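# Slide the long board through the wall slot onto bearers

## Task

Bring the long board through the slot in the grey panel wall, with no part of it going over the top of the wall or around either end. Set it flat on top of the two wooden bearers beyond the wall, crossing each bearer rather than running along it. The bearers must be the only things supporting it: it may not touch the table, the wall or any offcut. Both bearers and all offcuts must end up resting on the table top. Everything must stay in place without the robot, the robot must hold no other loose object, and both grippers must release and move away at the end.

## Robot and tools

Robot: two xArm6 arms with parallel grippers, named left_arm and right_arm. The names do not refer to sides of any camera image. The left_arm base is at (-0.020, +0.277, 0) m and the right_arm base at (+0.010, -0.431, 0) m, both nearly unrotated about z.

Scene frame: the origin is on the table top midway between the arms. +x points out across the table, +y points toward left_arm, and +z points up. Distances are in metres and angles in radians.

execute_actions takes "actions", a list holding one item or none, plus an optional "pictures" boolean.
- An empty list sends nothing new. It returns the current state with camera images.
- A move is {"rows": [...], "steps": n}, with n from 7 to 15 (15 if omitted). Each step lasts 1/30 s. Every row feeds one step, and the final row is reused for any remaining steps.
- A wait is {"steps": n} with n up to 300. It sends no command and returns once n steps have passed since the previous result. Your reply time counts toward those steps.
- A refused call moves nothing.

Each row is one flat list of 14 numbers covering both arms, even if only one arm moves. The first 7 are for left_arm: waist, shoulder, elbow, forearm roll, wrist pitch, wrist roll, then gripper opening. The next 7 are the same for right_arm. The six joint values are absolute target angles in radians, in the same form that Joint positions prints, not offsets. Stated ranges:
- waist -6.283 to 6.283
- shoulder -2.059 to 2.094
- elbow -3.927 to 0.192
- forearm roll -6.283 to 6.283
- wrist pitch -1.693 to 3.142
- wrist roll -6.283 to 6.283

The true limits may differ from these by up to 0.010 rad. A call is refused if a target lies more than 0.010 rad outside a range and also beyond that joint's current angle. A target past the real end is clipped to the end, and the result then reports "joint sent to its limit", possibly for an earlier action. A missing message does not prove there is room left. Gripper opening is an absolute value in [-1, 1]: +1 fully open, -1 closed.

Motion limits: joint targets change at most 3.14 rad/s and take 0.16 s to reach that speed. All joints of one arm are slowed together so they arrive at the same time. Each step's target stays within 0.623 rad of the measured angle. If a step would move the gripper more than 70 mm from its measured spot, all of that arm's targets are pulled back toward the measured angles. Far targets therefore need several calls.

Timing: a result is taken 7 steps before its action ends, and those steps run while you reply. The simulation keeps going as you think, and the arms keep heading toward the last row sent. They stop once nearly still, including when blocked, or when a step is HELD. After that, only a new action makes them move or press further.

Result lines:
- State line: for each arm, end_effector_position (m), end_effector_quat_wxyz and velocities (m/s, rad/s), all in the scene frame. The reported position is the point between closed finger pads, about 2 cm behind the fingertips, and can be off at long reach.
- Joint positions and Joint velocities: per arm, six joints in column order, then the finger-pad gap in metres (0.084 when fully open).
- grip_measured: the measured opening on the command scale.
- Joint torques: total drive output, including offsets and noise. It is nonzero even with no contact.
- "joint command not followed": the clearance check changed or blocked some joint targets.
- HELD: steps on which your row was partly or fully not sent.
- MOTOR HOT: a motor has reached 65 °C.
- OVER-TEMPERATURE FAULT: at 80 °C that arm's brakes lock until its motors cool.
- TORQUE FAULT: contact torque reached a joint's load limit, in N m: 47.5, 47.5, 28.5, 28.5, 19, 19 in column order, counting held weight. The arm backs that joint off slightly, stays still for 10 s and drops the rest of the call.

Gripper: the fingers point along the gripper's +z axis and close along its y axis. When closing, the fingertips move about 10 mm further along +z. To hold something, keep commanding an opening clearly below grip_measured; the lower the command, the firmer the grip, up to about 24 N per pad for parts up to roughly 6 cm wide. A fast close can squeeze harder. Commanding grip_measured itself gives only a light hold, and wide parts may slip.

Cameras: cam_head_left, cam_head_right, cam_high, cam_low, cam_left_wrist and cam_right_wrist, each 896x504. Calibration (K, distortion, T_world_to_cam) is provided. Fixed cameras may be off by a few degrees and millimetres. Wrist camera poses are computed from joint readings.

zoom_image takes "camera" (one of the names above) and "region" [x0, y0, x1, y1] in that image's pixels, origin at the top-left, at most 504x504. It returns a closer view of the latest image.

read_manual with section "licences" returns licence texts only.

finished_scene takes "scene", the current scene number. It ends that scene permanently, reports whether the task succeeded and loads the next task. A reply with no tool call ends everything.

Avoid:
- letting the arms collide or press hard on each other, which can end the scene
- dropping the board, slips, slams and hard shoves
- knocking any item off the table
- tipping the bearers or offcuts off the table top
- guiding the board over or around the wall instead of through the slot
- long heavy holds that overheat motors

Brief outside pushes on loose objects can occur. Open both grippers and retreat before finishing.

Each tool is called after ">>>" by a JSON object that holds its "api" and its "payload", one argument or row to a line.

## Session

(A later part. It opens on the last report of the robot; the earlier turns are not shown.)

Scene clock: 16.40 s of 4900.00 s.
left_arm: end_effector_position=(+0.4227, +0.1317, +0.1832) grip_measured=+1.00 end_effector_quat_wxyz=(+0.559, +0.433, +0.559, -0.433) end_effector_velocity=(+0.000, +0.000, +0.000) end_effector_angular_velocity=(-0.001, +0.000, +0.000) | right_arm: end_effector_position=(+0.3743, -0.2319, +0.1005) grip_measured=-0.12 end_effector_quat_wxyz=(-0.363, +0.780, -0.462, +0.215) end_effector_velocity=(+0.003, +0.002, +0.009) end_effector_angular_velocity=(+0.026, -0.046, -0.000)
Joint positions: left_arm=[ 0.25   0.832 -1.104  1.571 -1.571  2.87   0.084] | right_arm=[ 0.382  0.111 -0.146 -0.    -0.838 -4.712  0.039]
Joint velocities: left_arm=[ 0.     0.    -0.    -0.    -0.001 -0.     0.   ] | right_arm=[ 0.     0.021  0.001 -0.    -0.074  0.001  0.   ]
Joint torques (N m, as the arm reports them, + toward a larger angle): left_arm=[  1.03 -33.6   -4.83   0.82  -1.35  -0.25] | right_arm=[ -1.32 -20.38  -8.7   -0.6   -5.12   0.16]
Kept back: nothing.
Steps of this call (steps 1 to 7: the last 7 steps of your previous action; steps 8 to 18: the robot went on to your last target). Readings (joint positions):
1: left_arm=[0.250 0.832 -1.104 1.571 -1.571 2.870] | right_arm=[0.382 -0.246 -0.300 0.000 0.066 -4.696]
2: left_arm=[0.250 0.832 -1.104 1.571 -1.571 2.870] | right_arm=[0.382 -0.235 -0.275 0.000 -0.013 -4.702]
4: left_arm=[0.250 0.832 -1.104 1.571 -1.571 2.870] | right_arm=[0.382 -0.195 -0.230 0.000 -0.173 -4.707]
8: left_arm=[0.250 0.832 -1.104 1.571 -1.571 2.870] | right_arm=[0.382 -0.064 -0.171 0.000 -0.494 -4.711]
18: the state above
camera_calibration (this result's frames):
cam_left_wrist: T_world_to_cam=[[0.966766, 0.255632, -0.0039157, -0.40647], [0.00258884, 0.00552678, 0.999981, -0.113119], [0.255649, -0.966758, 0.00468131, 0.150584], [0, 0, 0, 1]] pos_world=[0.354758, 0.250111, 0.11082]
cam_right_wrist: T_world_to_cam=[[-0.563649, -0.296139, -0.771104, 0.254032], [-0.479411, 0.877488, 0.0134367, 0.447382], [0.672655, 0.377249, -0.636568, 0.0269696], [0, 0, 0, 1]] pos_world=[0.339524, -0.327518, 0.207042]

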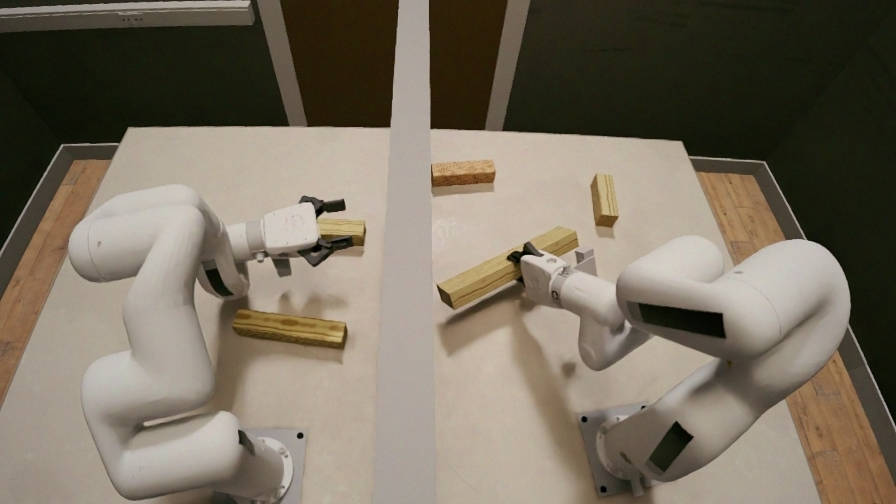

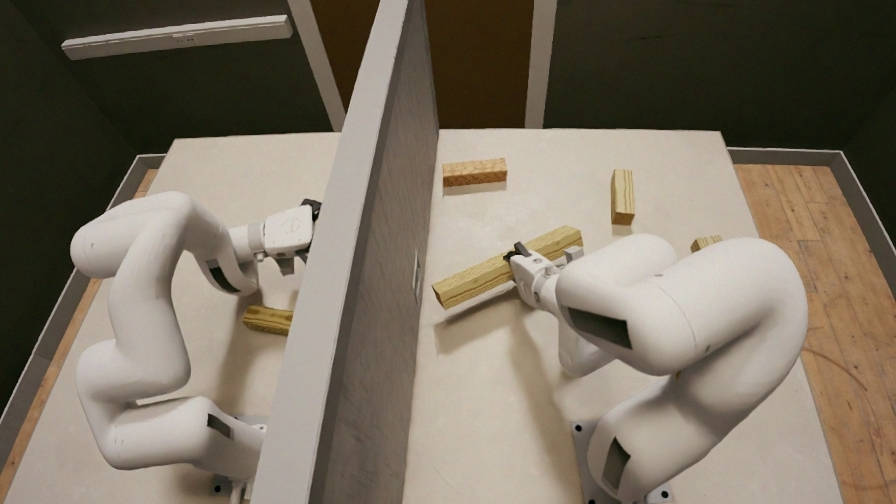

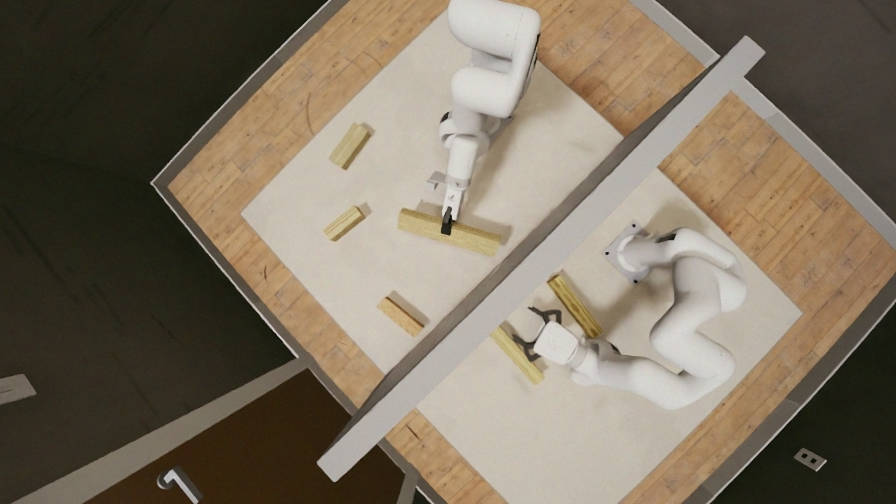

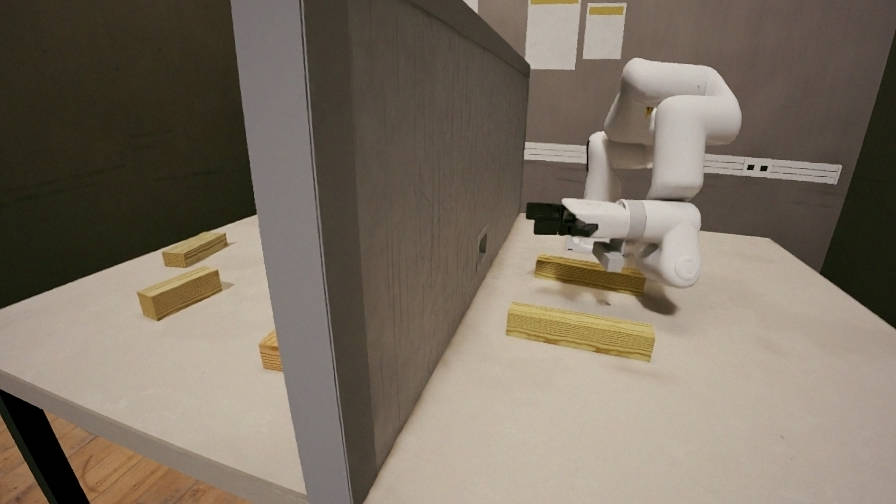

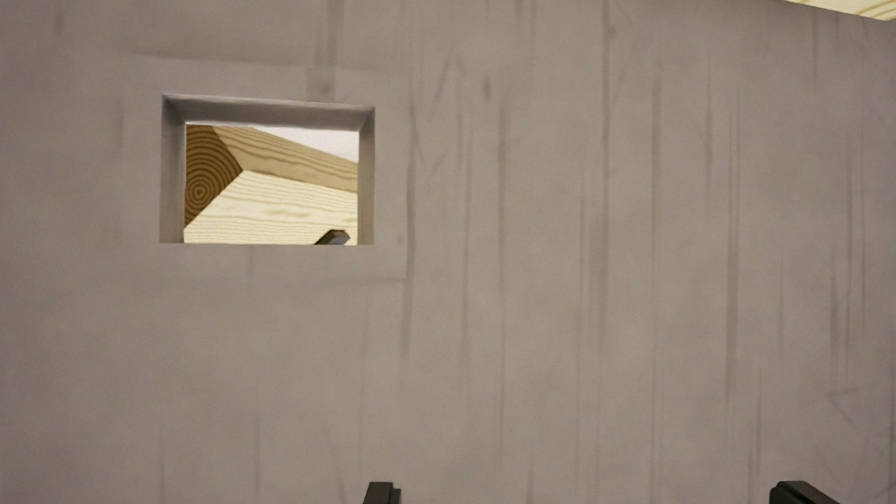

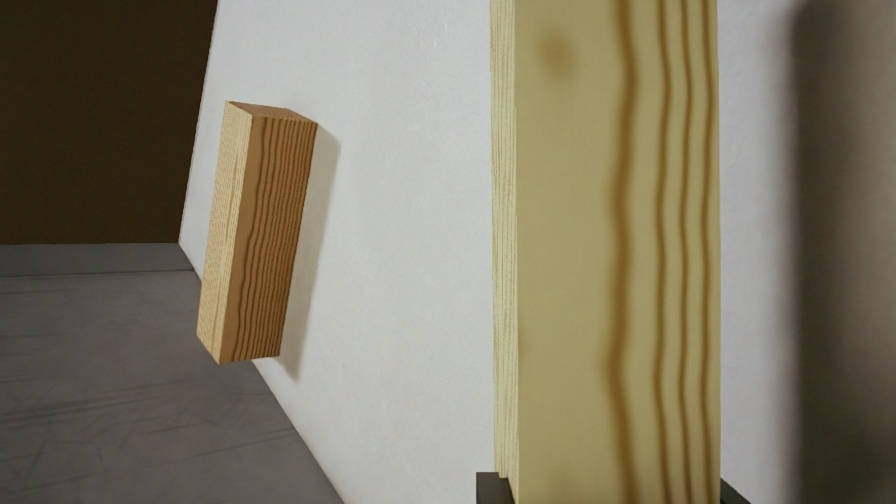

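>>> {"api": "execute_actions", "payload": {
  "actions": [
    {"rows":[[0.25,0.8319,-1.1038,1.571,-1.571,2.87,1,0.382,0.15,-0.15,0,-0.89,-4.712,-1],[0.25,0.8319,-1.1038,1.571,-1.571,2.87,1,0.382,0.20,-0.157,0,-0.96,-4.712,-1],[0.25,0.8319,-1.1038,1.571,-1.571,2.87,1,0.382,0.25,-0.165,0,-1.03,-4.712,-1],[0.25,0.8319,-1.1038,1.571,-1.571,2.87,1,0.382,0.30,-0.174,0,-1.10,-4.712,-1],[0.25,0.8319,-1.1038,1.571,-1.571,2.87,1,0.382,0.35,-0.184,0,-1.165,-4.712,-1],[0.25,0.8319,-1.1038,1.571,-1.571,2.87,1,0.382,0.40,-0.194,0,-1.23,-4.712,-1],[0.25,0.8319,-1.1038,1.571,-1.571,2.87,1,0.382,0.443,-0.203,0,-1.287,-4.712,-1],[0.25,0.8319,-1.1038,1.571,-1.571,2.87,1,0.382,0.48,-0.217,0,-1.31,-4.712,-1],[0.25,0.8319,-1.1038,1.571,-1.571,2.87,1,0.382,0.52,-0.232,0,-1.335,-4.712,-1],[0.25,0.8319,-1.1038,1.571,-1.571,2.87,1,0.382,0.56,-0.248,0,-1.359,-4.712,-1],[0.25,0.8319,-1.1038,1.571,-1.571,2.87,1,0.382,0.595,-0.262,0,-1.38,-4.712,-1],[0.25,0.8319,-1.1038,1.571,-1.571,2.87,1,0.382,0.625,-0.274,0,-1.398,-4.712,-1],[0.25,0.8319,-1.1038,1.571,-1.571,2.87,1,0.382,0.65,-0.284,0,-1.413,-4.712,-1],[0.25,0.8319,-1.1038,1.571,-1.571,2.87,1,0.382,0.665,-0.29,0,-1.422,-4.712,-1],[0.25,0.8319,-1.1038,1.571,-1.571,2.87,1,0.382,0.6751,-0.2943,0,-1.428,-4.712,-1]],"steps":15}
  ]
}}

>>> {"api": "execute_actions", "payload": {
  "actions": [
    {"steps":20}
  ],
  "pictures": true
}}

Scene clock: 17.50 s of 4900.00 s.
left_arm: end_effector_position=(+0.4227, +0.1317, +0.1832) grip_measured=+1.00 end_effector_quat_wxyz=(+0.559, +0.433, +0.559, -0.433) end_effector_velocity=(-0.000, +0.000, -0.000) end_effector_angular_velocity=(-0.001, +0.000, -0.000) | right_arm: end_effector_position=(+0.3783, -0.2297, +0.0958) grip_measured=-0.12 end_effector_quat_wxyz=(-0.396, +0.764, -0.453, +0.235) end_effector_velocity=(+0.015, +0.009, -0.049) end_effector_angular_velocity=(+0.279, -0.511, +0.001)
Joint positions: left_arm=[ 0.25   0.832 -1.104  1.571 -1.571  2.87   0.084] | right_arm=[ 0.382  0.269 -0.171 -0.    -1.056 -4.712  0.039]
Joint velocities: left_arm=[ 0.     0.001  0.     0.    -0.001  0.    -0.   ] | right_arm=[ 0.     1.194 -0.215  0.    -1.561 -0.    -0.   ]
Joint torques (N m, as the arm reports them, + toward a larger angle): left_arm=[  0.93 -33.7   -4.9    0.89  -1.25  -0.2 ] | right_arm=[ -1.32 -18.74  -7.5   -0.69  -5.28   0.24]
Steps of this call (steps 1 to 25: the robot went on to your last target; steps 26 to 33: the first 8 steps of this action). Readings (joint positions):
26: left_arm=[0.250 0.832 -1.104 1.571 -1.571 2.870] | right_arm=[0.382 0.115 -0.144 0.000 -0.843 -4.712]
27: left_arm=[0.250 0.832 -1.104 1.571 -1.571 2.870] | right_arm=[0.382 0.118 -0.145 0.000 -0.848 -4.712]
29: left_arm=[0.250 0.832 -1.104 1.571 -1.571 2.870] | right_arm=[0.382 0.143 -0.149 -0.000 -0.886 -4.712]
33: the state above

Scene clock: 18.17 s of 4900.00 s.
left_arm: end_effector_position=(+0.4227, +0.1317, +0.1832) grip_measured=+1.00 end_effector_quat_wxyz=(+0.559, +0.433, +0.559, -0.433) end_effector_velocity=(-0.000, -0.000, +0.000) end_effector_angular_velocity=(-0.001, +0.001, -0.000) | right_arm: end_effector_position=(+0.3786, -0.2295, +0.0495) grip_measured=-0.12 end_effector_quat_wxyz=(-0.431, +0.745, -0.442, +0.255) end_effector_velocity=(-0.000, -0.000, -0.002) end_effector_angular_velocity=(-0.001, +0.002, +0.000)
Joint positions: left_arm=[ 0.25   0.832 -1.104  1.571 -1.571  2.87   0.084] | right_arm=[ 0.382  0.673 -0.294  0.    -1.428 -4.712  0.039]
Joint velocities: left_arm=[-0.     0.    -0.     0.    -0.001 -0.001 -0.   ] | right_arm=[-0.     0.009 -0.003 -0.    -0.004 -0.    -0.   ]
Joint torques (N m, as the arm reports them, + toward a larger angle): left_arm=[  1.07 -33.72  -4.85   0.59  -1.37  -0.23] | right_arm=[ -1.23 -25.15  -2.87  -0.59  -5.45   0.22]
Kept back: nothing.
Steps of this call (steps 1 to 7: the last 7 steps of your previous action; steps 8 to 20: the robot went on to your last target). Readings (joint positions):
1: left_arm=[0.250 0.832 -1.104 1.571 -1.571 2.870] | right_arm=[0.382 0.310 -0.178 0.000 -1.109 -4.712]
2: left_arm=[0.250 0.832 -1.104 1.571 -1.571 2.870] | right_arm=[0.382 0.353 -0.188 0.000 -1.161 -4.712]
4: left_arm=[0.250 0.832 -1.104 1.571 -1.571 2.870] | right_arm=[0.382 0.442 -0.211 0.000 -1.252 -4.712]
8: left_arm=[0.250 0.832 -1.104 1.571 -1.571 2.870] | right_arm=[0.382 0.595 -0.263 -0.000 -1.371 -4.712]
20: the state above
camera_calibration (this result's frames):
cam_left_wrist: T_world_to_cam=[[0.966766, 0.255632, -0.00391602, -0.40647], [0.00258917, 0.00552681, 0.999981, -0.113119], [0.255649, -0.966758, 0.00468126, 0.150585], [0, 0, 0, 1]] pos_world=[0.354758, 0.250111, 0.11082]
cam_right_wrist: T_world_to_cam=[[-0.436053, -0.226381, -0.870982, 0.190531], [-0.481495, 0.876348, 0.0132823, 0.448604], [0.760276, 0.425166, -0.491136, -0.0386007], [0, 0, 0, 1]] pos_world=[0.328429, -0.333589, 0.141032]

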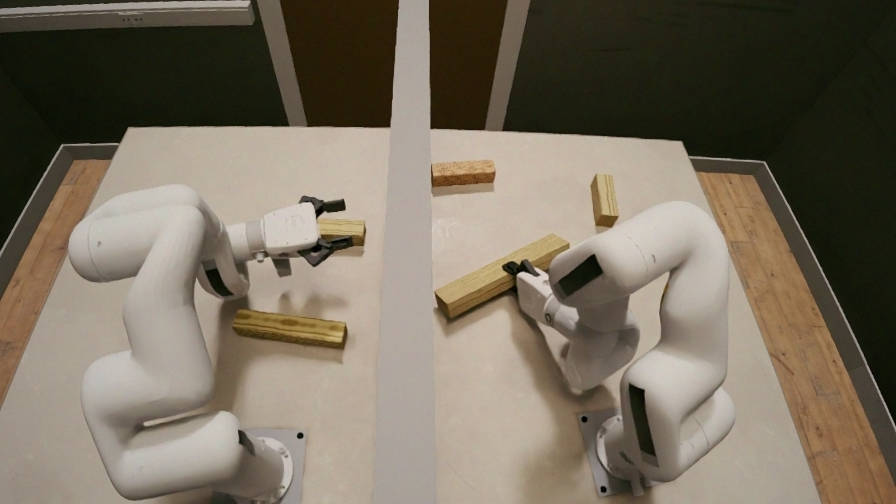

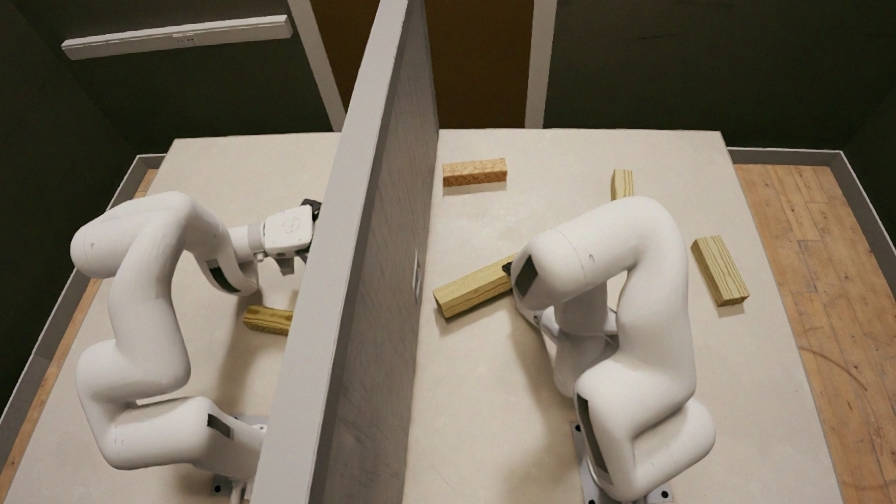

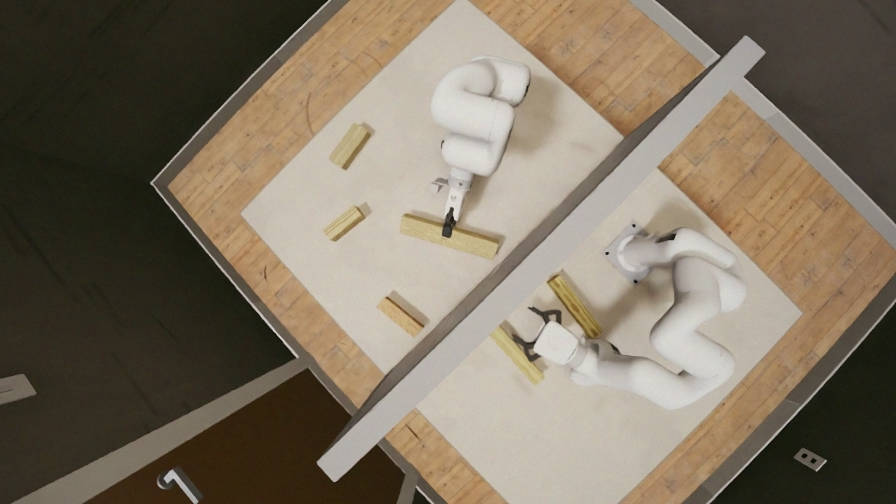

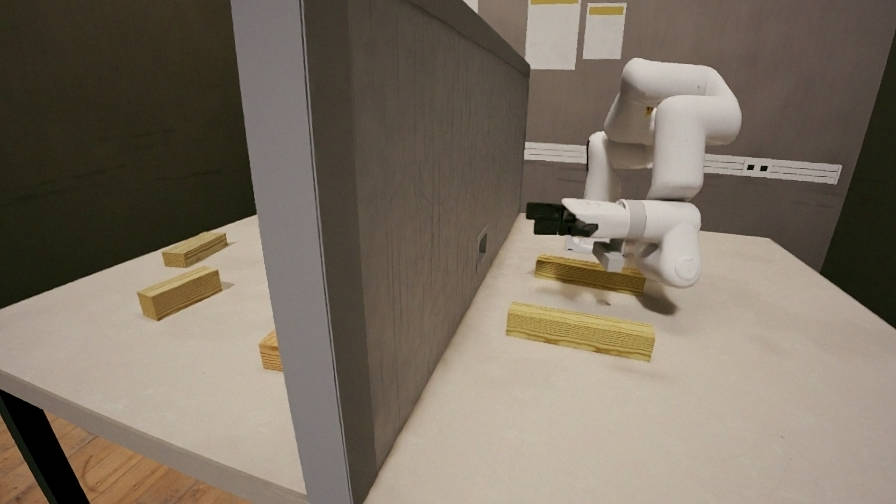

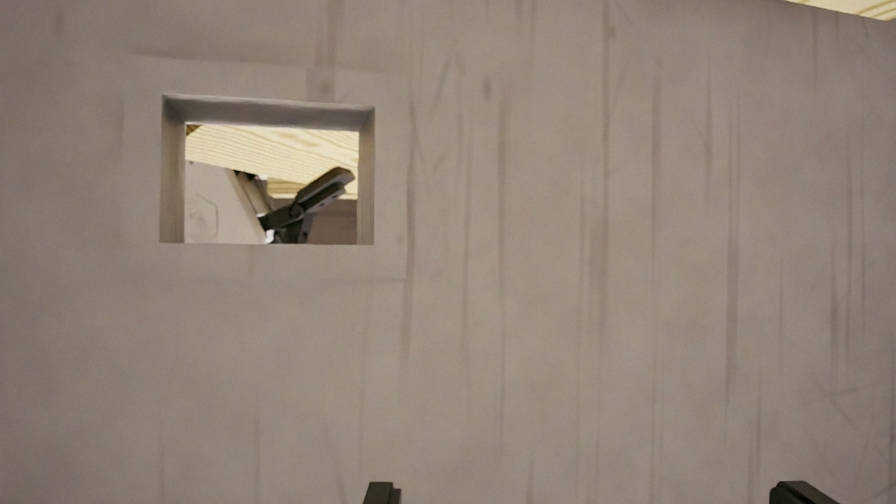

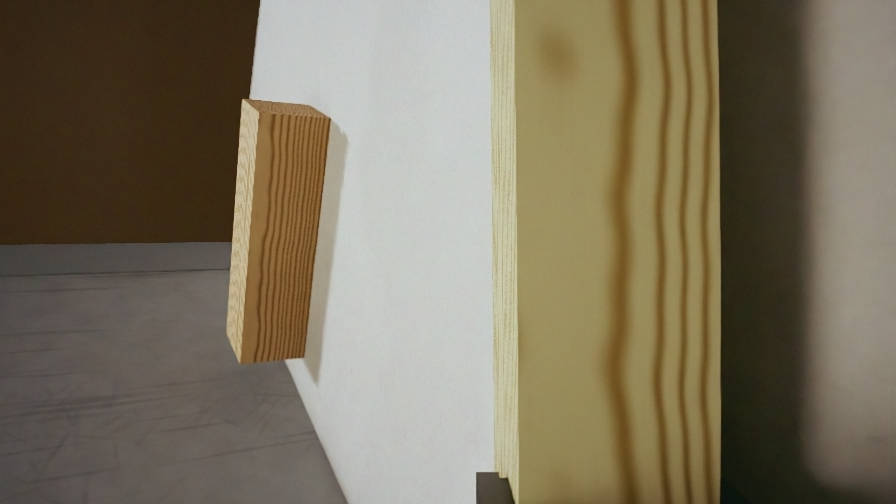

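>>> {"api": "execute_actions", "payload": {
  "actions": [
    {"rows":[[0.25,0.8319,-1.1038,1.571,-1.571,2.87,1,0.382,0.686,-0.299,0,-1.434,-4.712,-1],[0.25,0.8319,-1.1038,1.571,-1.571,2.87,1,0.382,0.686,-0.299,0,-1.434,-4.712,-1],[0.25,0.8319,-1.1038,1.571,-1.571,2.87,1,0.382,0.686,-0.299,0,-1.434,-4.712,-1],[0.25,0.8319,-1.1038,1.571,-1.571,2.87,1,0.382,0.686,-0.299,0,-1.434,-4.712,-0.5],[0.25,0.8319,-1.1038,1.571,-1.571,2.87,1,0.382,0.686,-0.299,0,-1.434,-4.712,-0.2],[0.25,0.8319,-1.1038,1.571,-1.571,2.87,1,0.382,0.686,-0.299,0,-1.434,-4.712,-0.1],[0.25,0.8319,-1.1038,1.571,-1.571,2.87,1,0.382,0.686,-0.299,0,-1.434,-4.712,-0.05],[0.25,0.8319,-1.1038,1.571,-1.571,2.87,1,0.382,0.686,-0.299,0,-1.434,-4.712,0.0],[0.25,0.8319,-1.1038,1.571,-1.571,2.87,1,0.382,0.686,-0.299,0,-1.434,-4.712,0.05],[0.25,0.8319,-1.1038,1.571,-1.571,2.87,1,0.382,0.686,-0.299,0,-1.434,-4.712,0.1],[0.25,0.8319,-1.1038,1.571,-1.571,2.87,1,0.382,0.686,-0.299,0,-1.434,-4.712,0.15],[0.25,0.8319,-1.1038,1.571,-1.571,2.87,1,0.382,0.686,-0.299,0,-1.434,-4.712,0.2],[0.25,0.8319,-1.1038,1.571,-1.571,2.87,1,0.382,0.686,-0.299,0,-1.434,-4.712,0.25],[0.25,0.8319,-1.1038,1.571,-1.571,2.87,1,0.382,0.686,-0.299,0,-1.434,-4.712,0.3],[0.25,0.8319,-1.1038,1.571,-1.571,2.87,1,0.382,0.686,-0.299,0,-1.434,-4.712,0.34]],"steps":15}
  ]
}}

>>> {"api": "execute_actions", "payload": {
  "actions": [
    {"steps":15}
  ],
  "pictures": true
}}

Scene clock: 19.87 s of 4900.00 s.
left_arm: end_effector_position=(+0.4227, +0.1317, +0.1832) grip_measured=+1.00 end_effector_quat_wxyz=(+0.559, +0.433, +0.559, -0.433) end_effector_velocity=(+0.000, +0.000, -0.000) end_effector_angular_velocity=(+0.001, -0.001, +0.000) | right_arm: end_effector_position=(+0.3783, -0.2296, +0.0472) grip_measured=-0.12 end_effector_quat_wxyz=(-0.430, +0.745, -0.442, +0.255) end_effector_velocity=(+0.001, +0.000, -0.001) end_effector_angular_velocity=(+0.001, -0.004, -0.001)
Joint positions: left_arm=[ 0.25   0.832 -1.104  1.571 -1.571  2.87   0.084] | right_arm=[ 0.382  0.685 -0.299  0.    -1.434 -4.712  0.039]
Joint velocities: left_arm=[ 0.    -0.     0.     0.     0.     0.001  0.   ] | right_arm=[-0.     0.011 -0.006  0.001 -0.009 -0.001  0.   ]
Joint torques (N m, as the arm reports them, + toward a larger angle): left_arm=[  1.11 -33.37  -4.96   0.77  -1.35  -0.31] | right_arm=[ -1.32 -24.65  -2.72  -0.6   -5.23   0.37]
Steps of this call (steps 1 to 15: the robot went on to your last target; steps 16 to 43: nothing new was sent; steps 44 to 51: the first 8 steps of this action). Readings (joint positions):
44: left_arm=[0.250 0.832 -1.104 1.571 -1.571 2.870] | right_arm=[0.382 0.675 -0.294 0.000 -1.428 -4.712]
45: left_arm=[0.250 0.832 -1.104 1.571 -1.571 2.870] | right_arm=[0.382 0.676 -0.295 0.000 -1.429 -4.712]
47: left_arm=[0.250 0.832 -1.104 1.571 -1.571 2.870] | right_arm=[0.382 0.681 -0.297 -0.000 -1.431 -4.712]
51: the state above

Scene clock: 20.37 s of 4900.00 s.
left_arm: end_effector_position=(+0.4227, +0.1317, +0.1832) grip_measured=+1.00 end_effector_quat_wxyz=(+0.559, +0.433, +0.559, -0.433) end_effector_velocity=(-0.000, +0.000, -0.000) end_effector_angular_velocity=(-0.001, +0.000, +0.000) | right_arm: end_effector_position=(+0.3783, -0.2297, +0.0469) grip_measured=+0.33 end_effector_quat_wxyz=(-0.430, +0.745, -0.442, +0.255) end_effector_velocity=(-0.000, -0.000, -0.000) end_effector_angular_velocity=(-0.000, +0.002, -0.000)
Joint positions: left_arm=[ 0.25   0.832 -1.104  1.571 -1.571  2.87   0.084] | right_arm=[ 0.382  0.686 -0.299 -0.    -1.434 -4.712  0.058]
Joint velocities: left_arm=[ 0.     0.001 -0.    -0.    -0.    -0.    -0.   ] | right_arm=[ 0.    -0.     0.001  0.     0.     0.001  0.001]
Joint torques (N m, as the arm reports them, + toward a larger angle): left_arm=[  1.16 -33.57  -4.84   0.68  -1.3   -0.3 ] | right_arm=[ -1.34 -23.64  -2.15  -0.62  -4.44   0.15]
Kept back: nothing.
Steps of this call (steps 1 to 7: the last 7 steps of your previous action; steps 8 to 15: the robot went on to your last target). Readings (joint positions):
1: left_arm=[0.250 0.832 -1.104 1.571 -1.571 2.870] | right_arm=[0.382 0.685 -0.299 0.000 -1.434 -4.712]
2: left_arm=[0.250 0.832 -1.104 1.571 -1.571 2.870] | right_arm=[0.382 0.685 -0.299 0.000 -1.435 -4.712]
4: left_arm=[0.250 0.832 -1.104 1.571 -1.571 2.870] | right_arm=[0.382 0.685 -0.300 -0.000 -1.435 -4.712]
8: left_arm=[0.250 0.832 -1.104 1.571 -1.571 2.870] | right_arm=[0.382 0.686 -0.299 -0.000 -1.434 -4.712]
15: the state above
All arms were judged still, so your last target was given up. Only a new action makes them travel on or press farther. Fingers that are still opening or closing keep moving.
camera_calibration (this result's frames):
cam_left_wrist: T_world_to_cam=[[0.966766, 0.255632, -0.00391594, -0.40647], [0.00258912, 0.00552666, 0.999981, -0.113119], [0.255649, -0.966758, 0.00468113, 0.150585], [0, 0, 0, 1]] pos_world=[0.354758, 0.250111, 0.11082]
cam_right_wrist: T_world_to_cam=[[-0.436969, -0.226856, -0.870399, 0.188286], [-0.481462, 0.876366, 0.0132991, 0.448636], [0.759771, 0.424875, -0.492168, -0.0394265], [0, 0, 0, 1]] pos_world=[0.328231, -0.333704, 0.138513]

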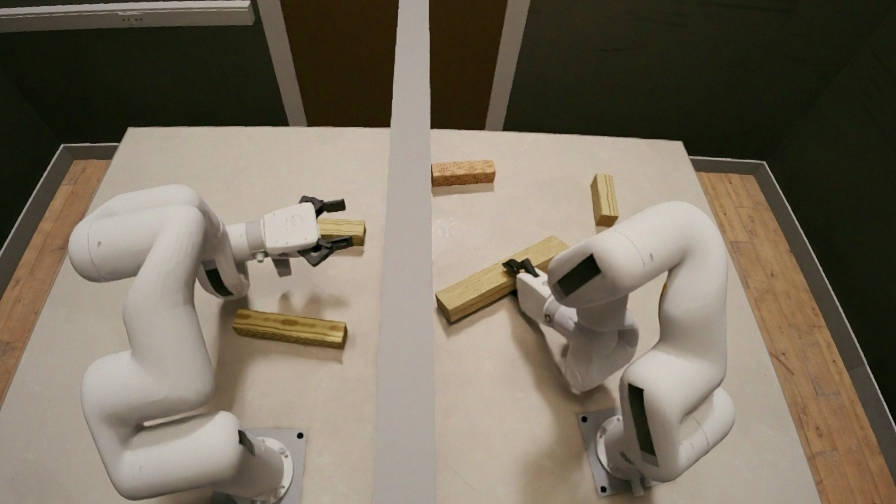

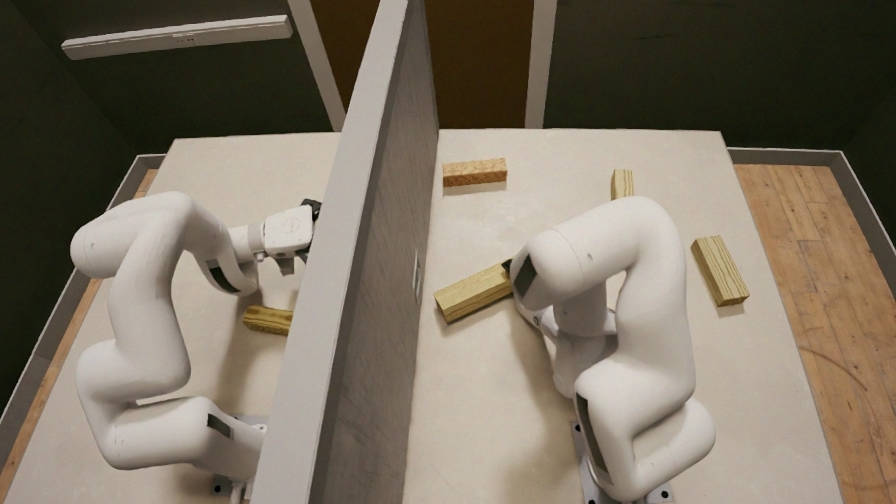

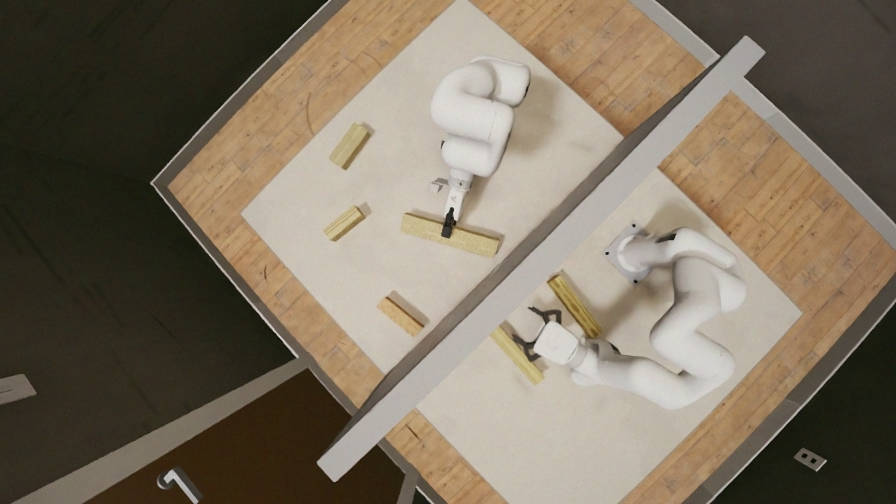

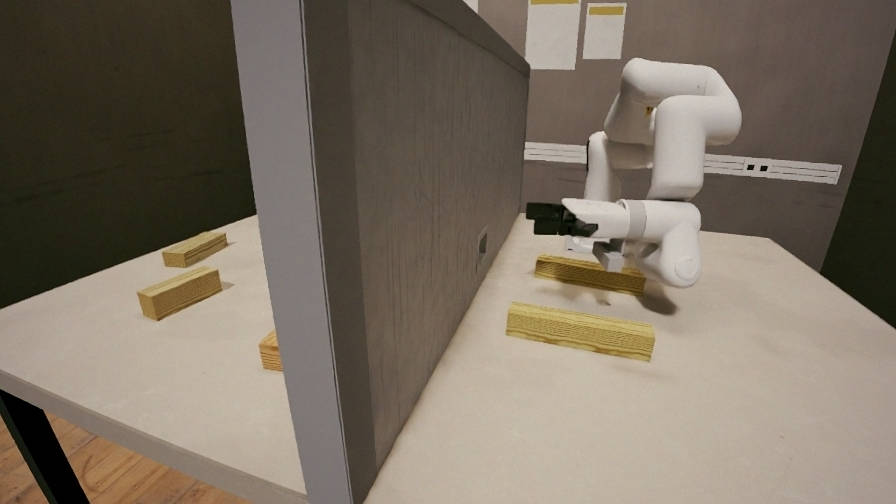

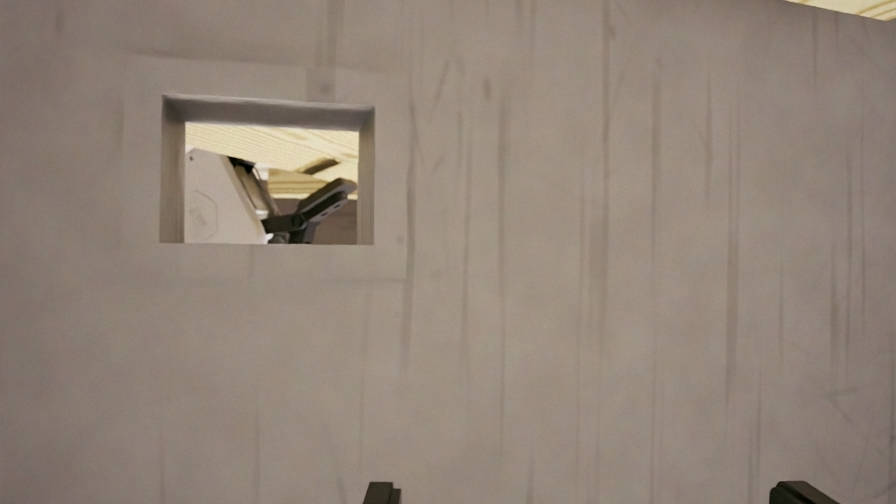

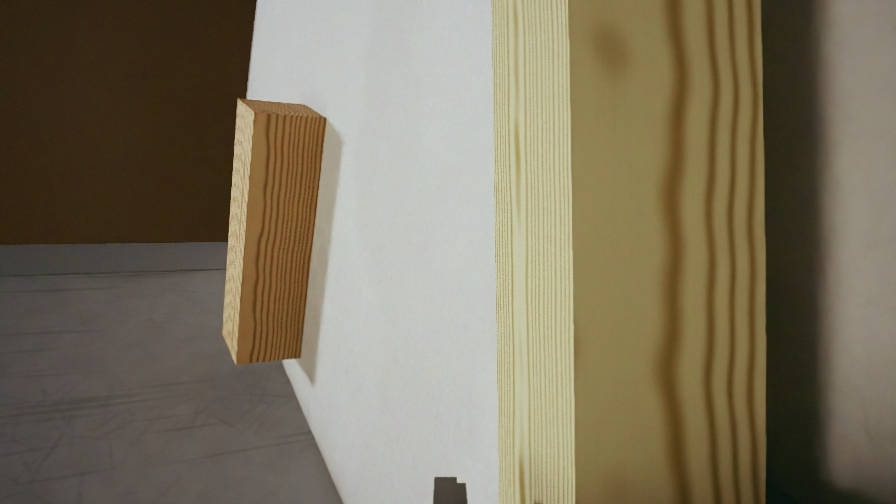

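>>> {"api": "execute_actions", "payload": {
  "actions": [
    {"rows":[[0.25,0.8319,-1.1038,1.571,-1.571,2.87,1,0.382,0.6884,-0.2943,0,-1.441,-4.712,0.34],[0.25,0.8319,-1.1038,1.571,-1.571,2.87,1,0.382,0.6907,-0.2896,0,-1.448,-4.712,0.34],[0.25,0.8319,-1.1038,1.571,-1.571,2.87,1,0.382,0.6931,-0.2849,0,-1.455,-4.712,0.34],[0.25,0.8319,-1.1038,1.571,-1.571,2.87,1,0.382,0.6955,-0.2802,0,-1.462,-4.712,0.34],[0.25,0.8319,-1.1038,1.571,-1.571,2.87,1,0.382,0.6979,-0.2755,0,-1.469,-4.712,0.34],[0.25,0.8319,-1.1038,1.571,-1.571,2.87,1,0.382,0.7002,-0.2708,0,-1.476,-4.712,0.34],[0.25,0.8319,-1.1038,1.571,-1.571,2.87,1,0.382,0.7026,-0.2661,0,-1.483,-4.712,0.34],[0.25,0.8319,-1.1038,1.571,-1.571,2.87,1,0.382,0.705,-0.2614,0,-1.491,-4.712,0.34],[0.25,0.8319,-1.1038,1.571,-1.571,2.87,1,0.382,0.7074,-0.2567,0,-1.498,-4.712,0.34],[0.25,0.8319,-1.1038,1.571,-1.571,2.87,1,0.382,0.7097,-0.252,0,-1.505,-4.712,0.34],[0.25,0.8319,-1.1038,1.571,-1.571,2.87,1,0.382,0.7121,-0.2473,0,-1.512,-4.712,0.34],[0.25,0.8319,-1.1038,1.571,-1.571,2.87,1,0.382,0.7145,-0.2426,0,-1.519,-4.712,0.34],[0.25,0.8319,-1.1038,1.571,-1.571,2.87,1,0.382,0.7169,-0.2379,0,-1.526,-4.712,0.34],[0.25,0.8319,-1.1038,1.571,-1.571,2.87,1,0.382,0.7192,-0.2332,0,-1.533,-4.712,0.34],[0.25,0.8319,-1.1038,1.571,-1.571,2.87,1,0.382,0.7216,-0.2284,0,-1.540,-4.712,0.34]],"steps":15}
  ]
}}

>>> {"api": "execute_actions", "payload": {
  "actions": [
    {"steps":15}
  ],
  "pictures": true
}}

Scene clock: 21.27 s of 4900.00 s.
left_arm: end_effector_position=(+0.4227, +0.1317, +0.1832) grip_measured=+1.00 end_effector_quat_wxyz=(+0.559, +0.433, +0.559, -0.433) end_effector_velocity=(+0.000, -0.000, +0.000) end_effector_angular_velocity=(+0.000, -0.001, -0.000) | right_arm: end_effector_position=(+0.3707, -0.2338, +0.0464) grip_measured=+0.33 end_effector_quat_wxyz=(-0.430, +0.745, -0.442, +0.255) end_effector_velocity=(-0.050, -0.027, -0.003) end_effector_angular_velocity=(-0.002, +0.006, -0.000)
Joint positions: left_arm=[ 0.25   0.832 -1.104  1.571 -1.571  2.87   0.084] | right_arm=[ 0.382  0.696 -0.279 -0.    -1.464 -4.712  0.058]
Joint velocities: left_arm=[-0. -0. -0.  0. -0. -0.  0.] | right_arm=[ 0.     0.066  0.132  0.    -0.192  0.001  0.   ]
Joint torques (N m, as the arm reports them, + toward a larger angle): left_arm=[  1.05 -33.77  -4.89   0.79  -1.31  -0.21] | right_arm=[ -1.3  -22.66  -1.51  -0.46  -4.66   0.16]
Steps of this call (steps 1 to 19: nothing new was sent; steps 20 to 27: the first 8 steps of this action). Readings (joint positions):
20: left_arm=[0.250 0.832 -1.104 1.571 -1.571 2.870] | right_arm=[0.382 0.686 -0.299 0.000 -1.434 -4.712]
21: left_arm=[0.250 0.832 -1.104 1.571 -1.571 2.870] | right_arm=[0.382 0.686 -0.298 -0.000 -1.435 -4.712]
23: left_arm=[0.250 0.832 -1.104 1.571 -1.571 2.870] | right_arm=[0.382 0.688 -0.295 -0.000 -1.441 -4.712]
27: the state above

Scene clock: 21.77 s of 4900.00 s.
left_arm: end_effector_position=(+0.4227, +0.1317, +0.1832) grip_measured=+1.00 end_effector_quat_wxyz=(+0.559, +0.433, +0.559, -0.433) end_effector_velocity=(+0.000, +0.000, -0.000) end_effector_angular_velocity=(-0.001, +0.000, +0.000) | right_arm: end_effector_position=(+0.3524, -0.2438, +0.0470) grip_measured=+0.33 end_effector_quat_wxyz=(-0.430, +0.745, -0.442, +0.255) end_effector_velocity=(-0.003, -0.001, +0.000) end_effector_angular_velocity=(+0.001, -0.001, +0.001)
Joint positions: left_arm=[ 0.25   0.832 -1.104  1.571 -1.571  2.87   0.084] | right_arm=[ 0.382  0.721 -0.229 -0.    -1.539 -4.712  0.058]
Joint velocities: left_arm=[ 0.  0.  0. -0. -0. -0. -0.] | right_arm=[ 0.001  0.005  0.008 -0.    -0.014  0.001  0.   ]
Joint torques (N m, as the arm reports them, + toward a larger angle): left_arm=[  1.02 -33.63  -4.89   0.72  -1.24  -0.25] | right_arm=[ -1.27 -21.2   -0.92  -0.57  -4.13   0.19]
Kept back: nothing.
Steps of this call (steps 1 to 7: the last 7 steps of your previous action; steps 8 to 15: the robot went on to your last target). Readings (joint positions):
1: left_arm=[0.250 0.832 -1.104 1.571 -1.571 2.870] | right_arm=[0.382 0.698 -0.275 -0.000 -1.470 -4.712]
2: left_arm=[0.250 0.832 -1.104 1.571 -1.571 2.870] | right_arm=[0.382 0.701 -0.270 0.000 -1.477 -4.712]
4: left_arm=[0.250 0.832 -1.104 1.571 -1.571 2.870] | right_arm=[0.382 0.705 -0.261 0.000 -1.491 -4.712]
8: left_arm=[0.250 0.832 -1.104 1.571 -1.571 2.870] | right_arm=[0.382 0.714 -0.242 -0.000 -1.520 -4.712]
15: the state above
camera_calibration (this result's frames):
cam_left_wrist: T_world_to_cam=[[0.966766, 0.255631, -0.00391548, -0.40647], [0.00258868, 0.00552654, 0.999981, -0.113119], [0.255648, -0.966759, 0.00468113, 0.150585], [0, 0, 0, 1]] pos_world=[0.354758, 0.250111, 0.11082]
cam_right_wrist: T_world_to_cam=[[-0.436839, -0.226793, -0.870481, 0.17379], [-0.481472, 0.876361, 0.0132944, 0.448581], [0.75984, 0.424919, -0.492023, -0.0137422], [0, 0, 0, 1]] pos_world=[0.302339, -0.347865, 0.138556]

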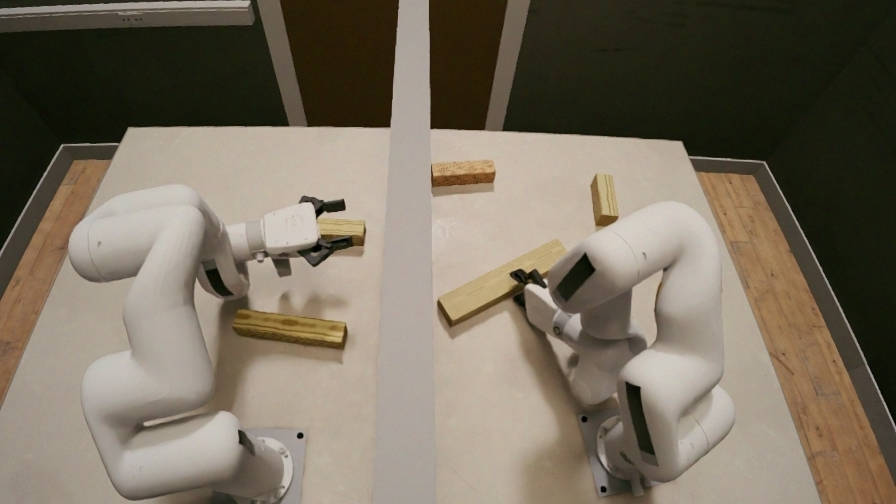

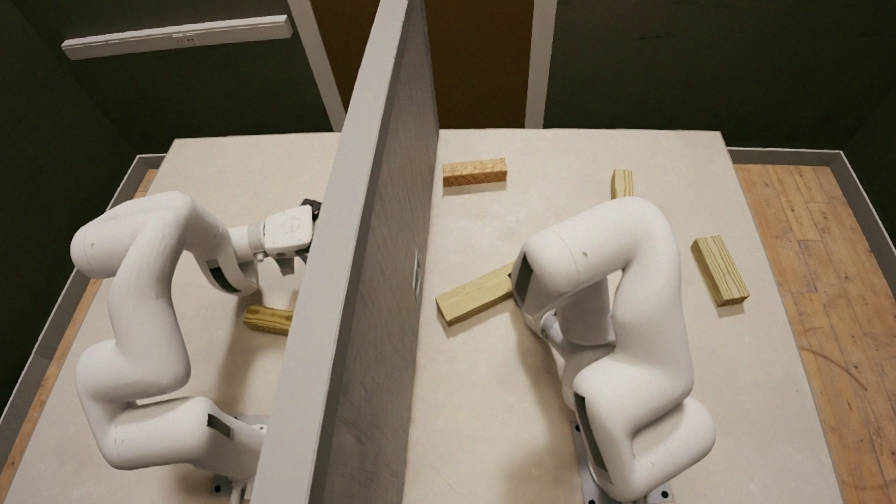

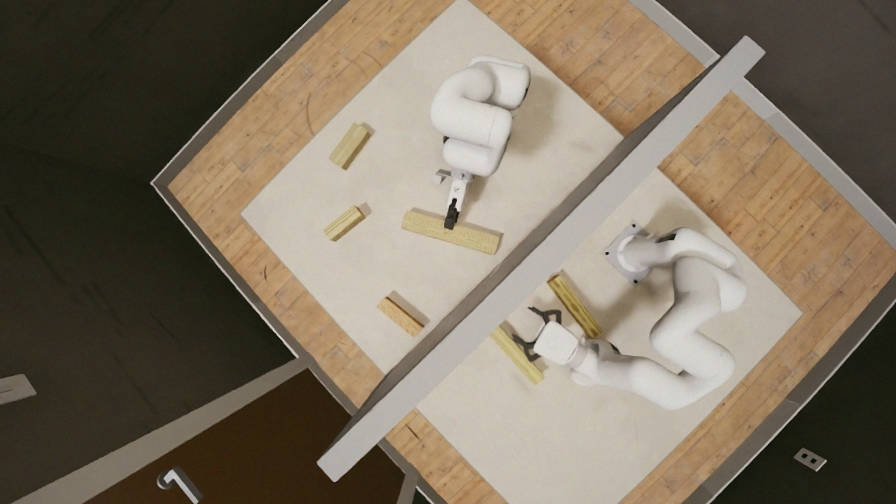

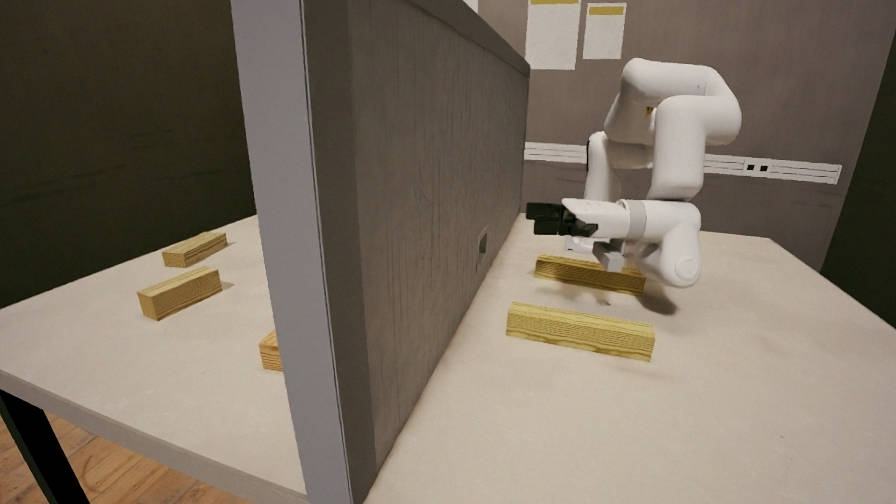

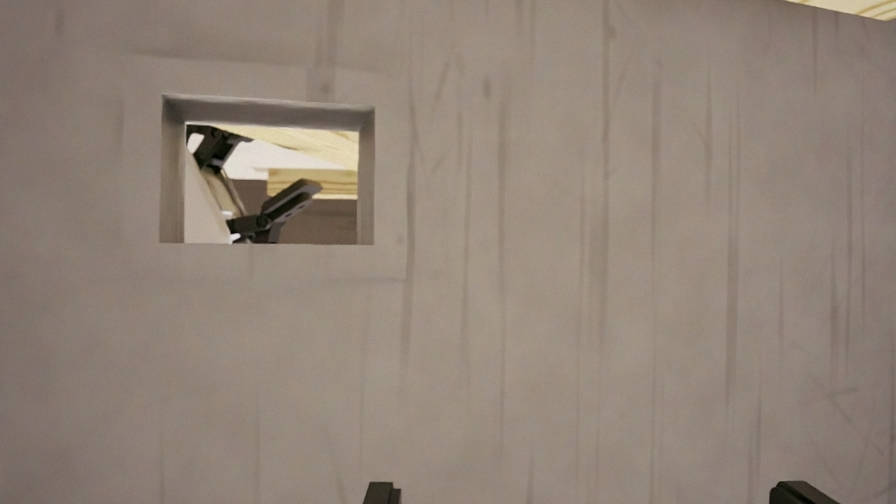

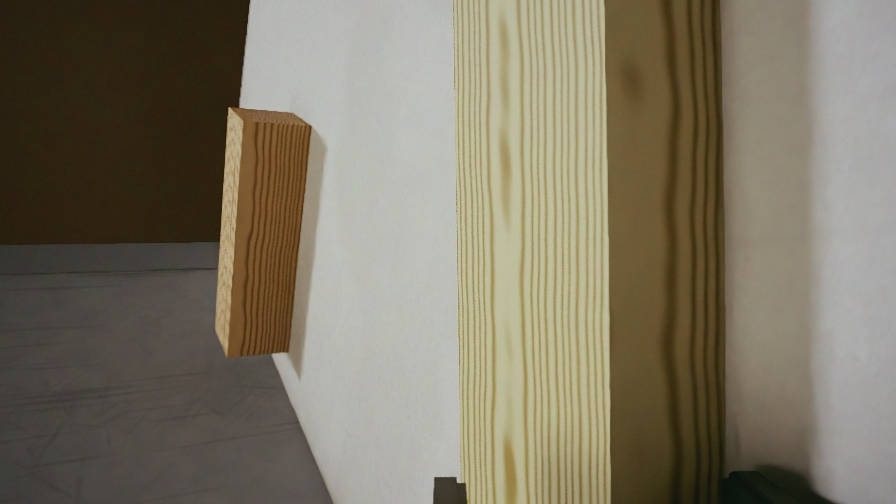

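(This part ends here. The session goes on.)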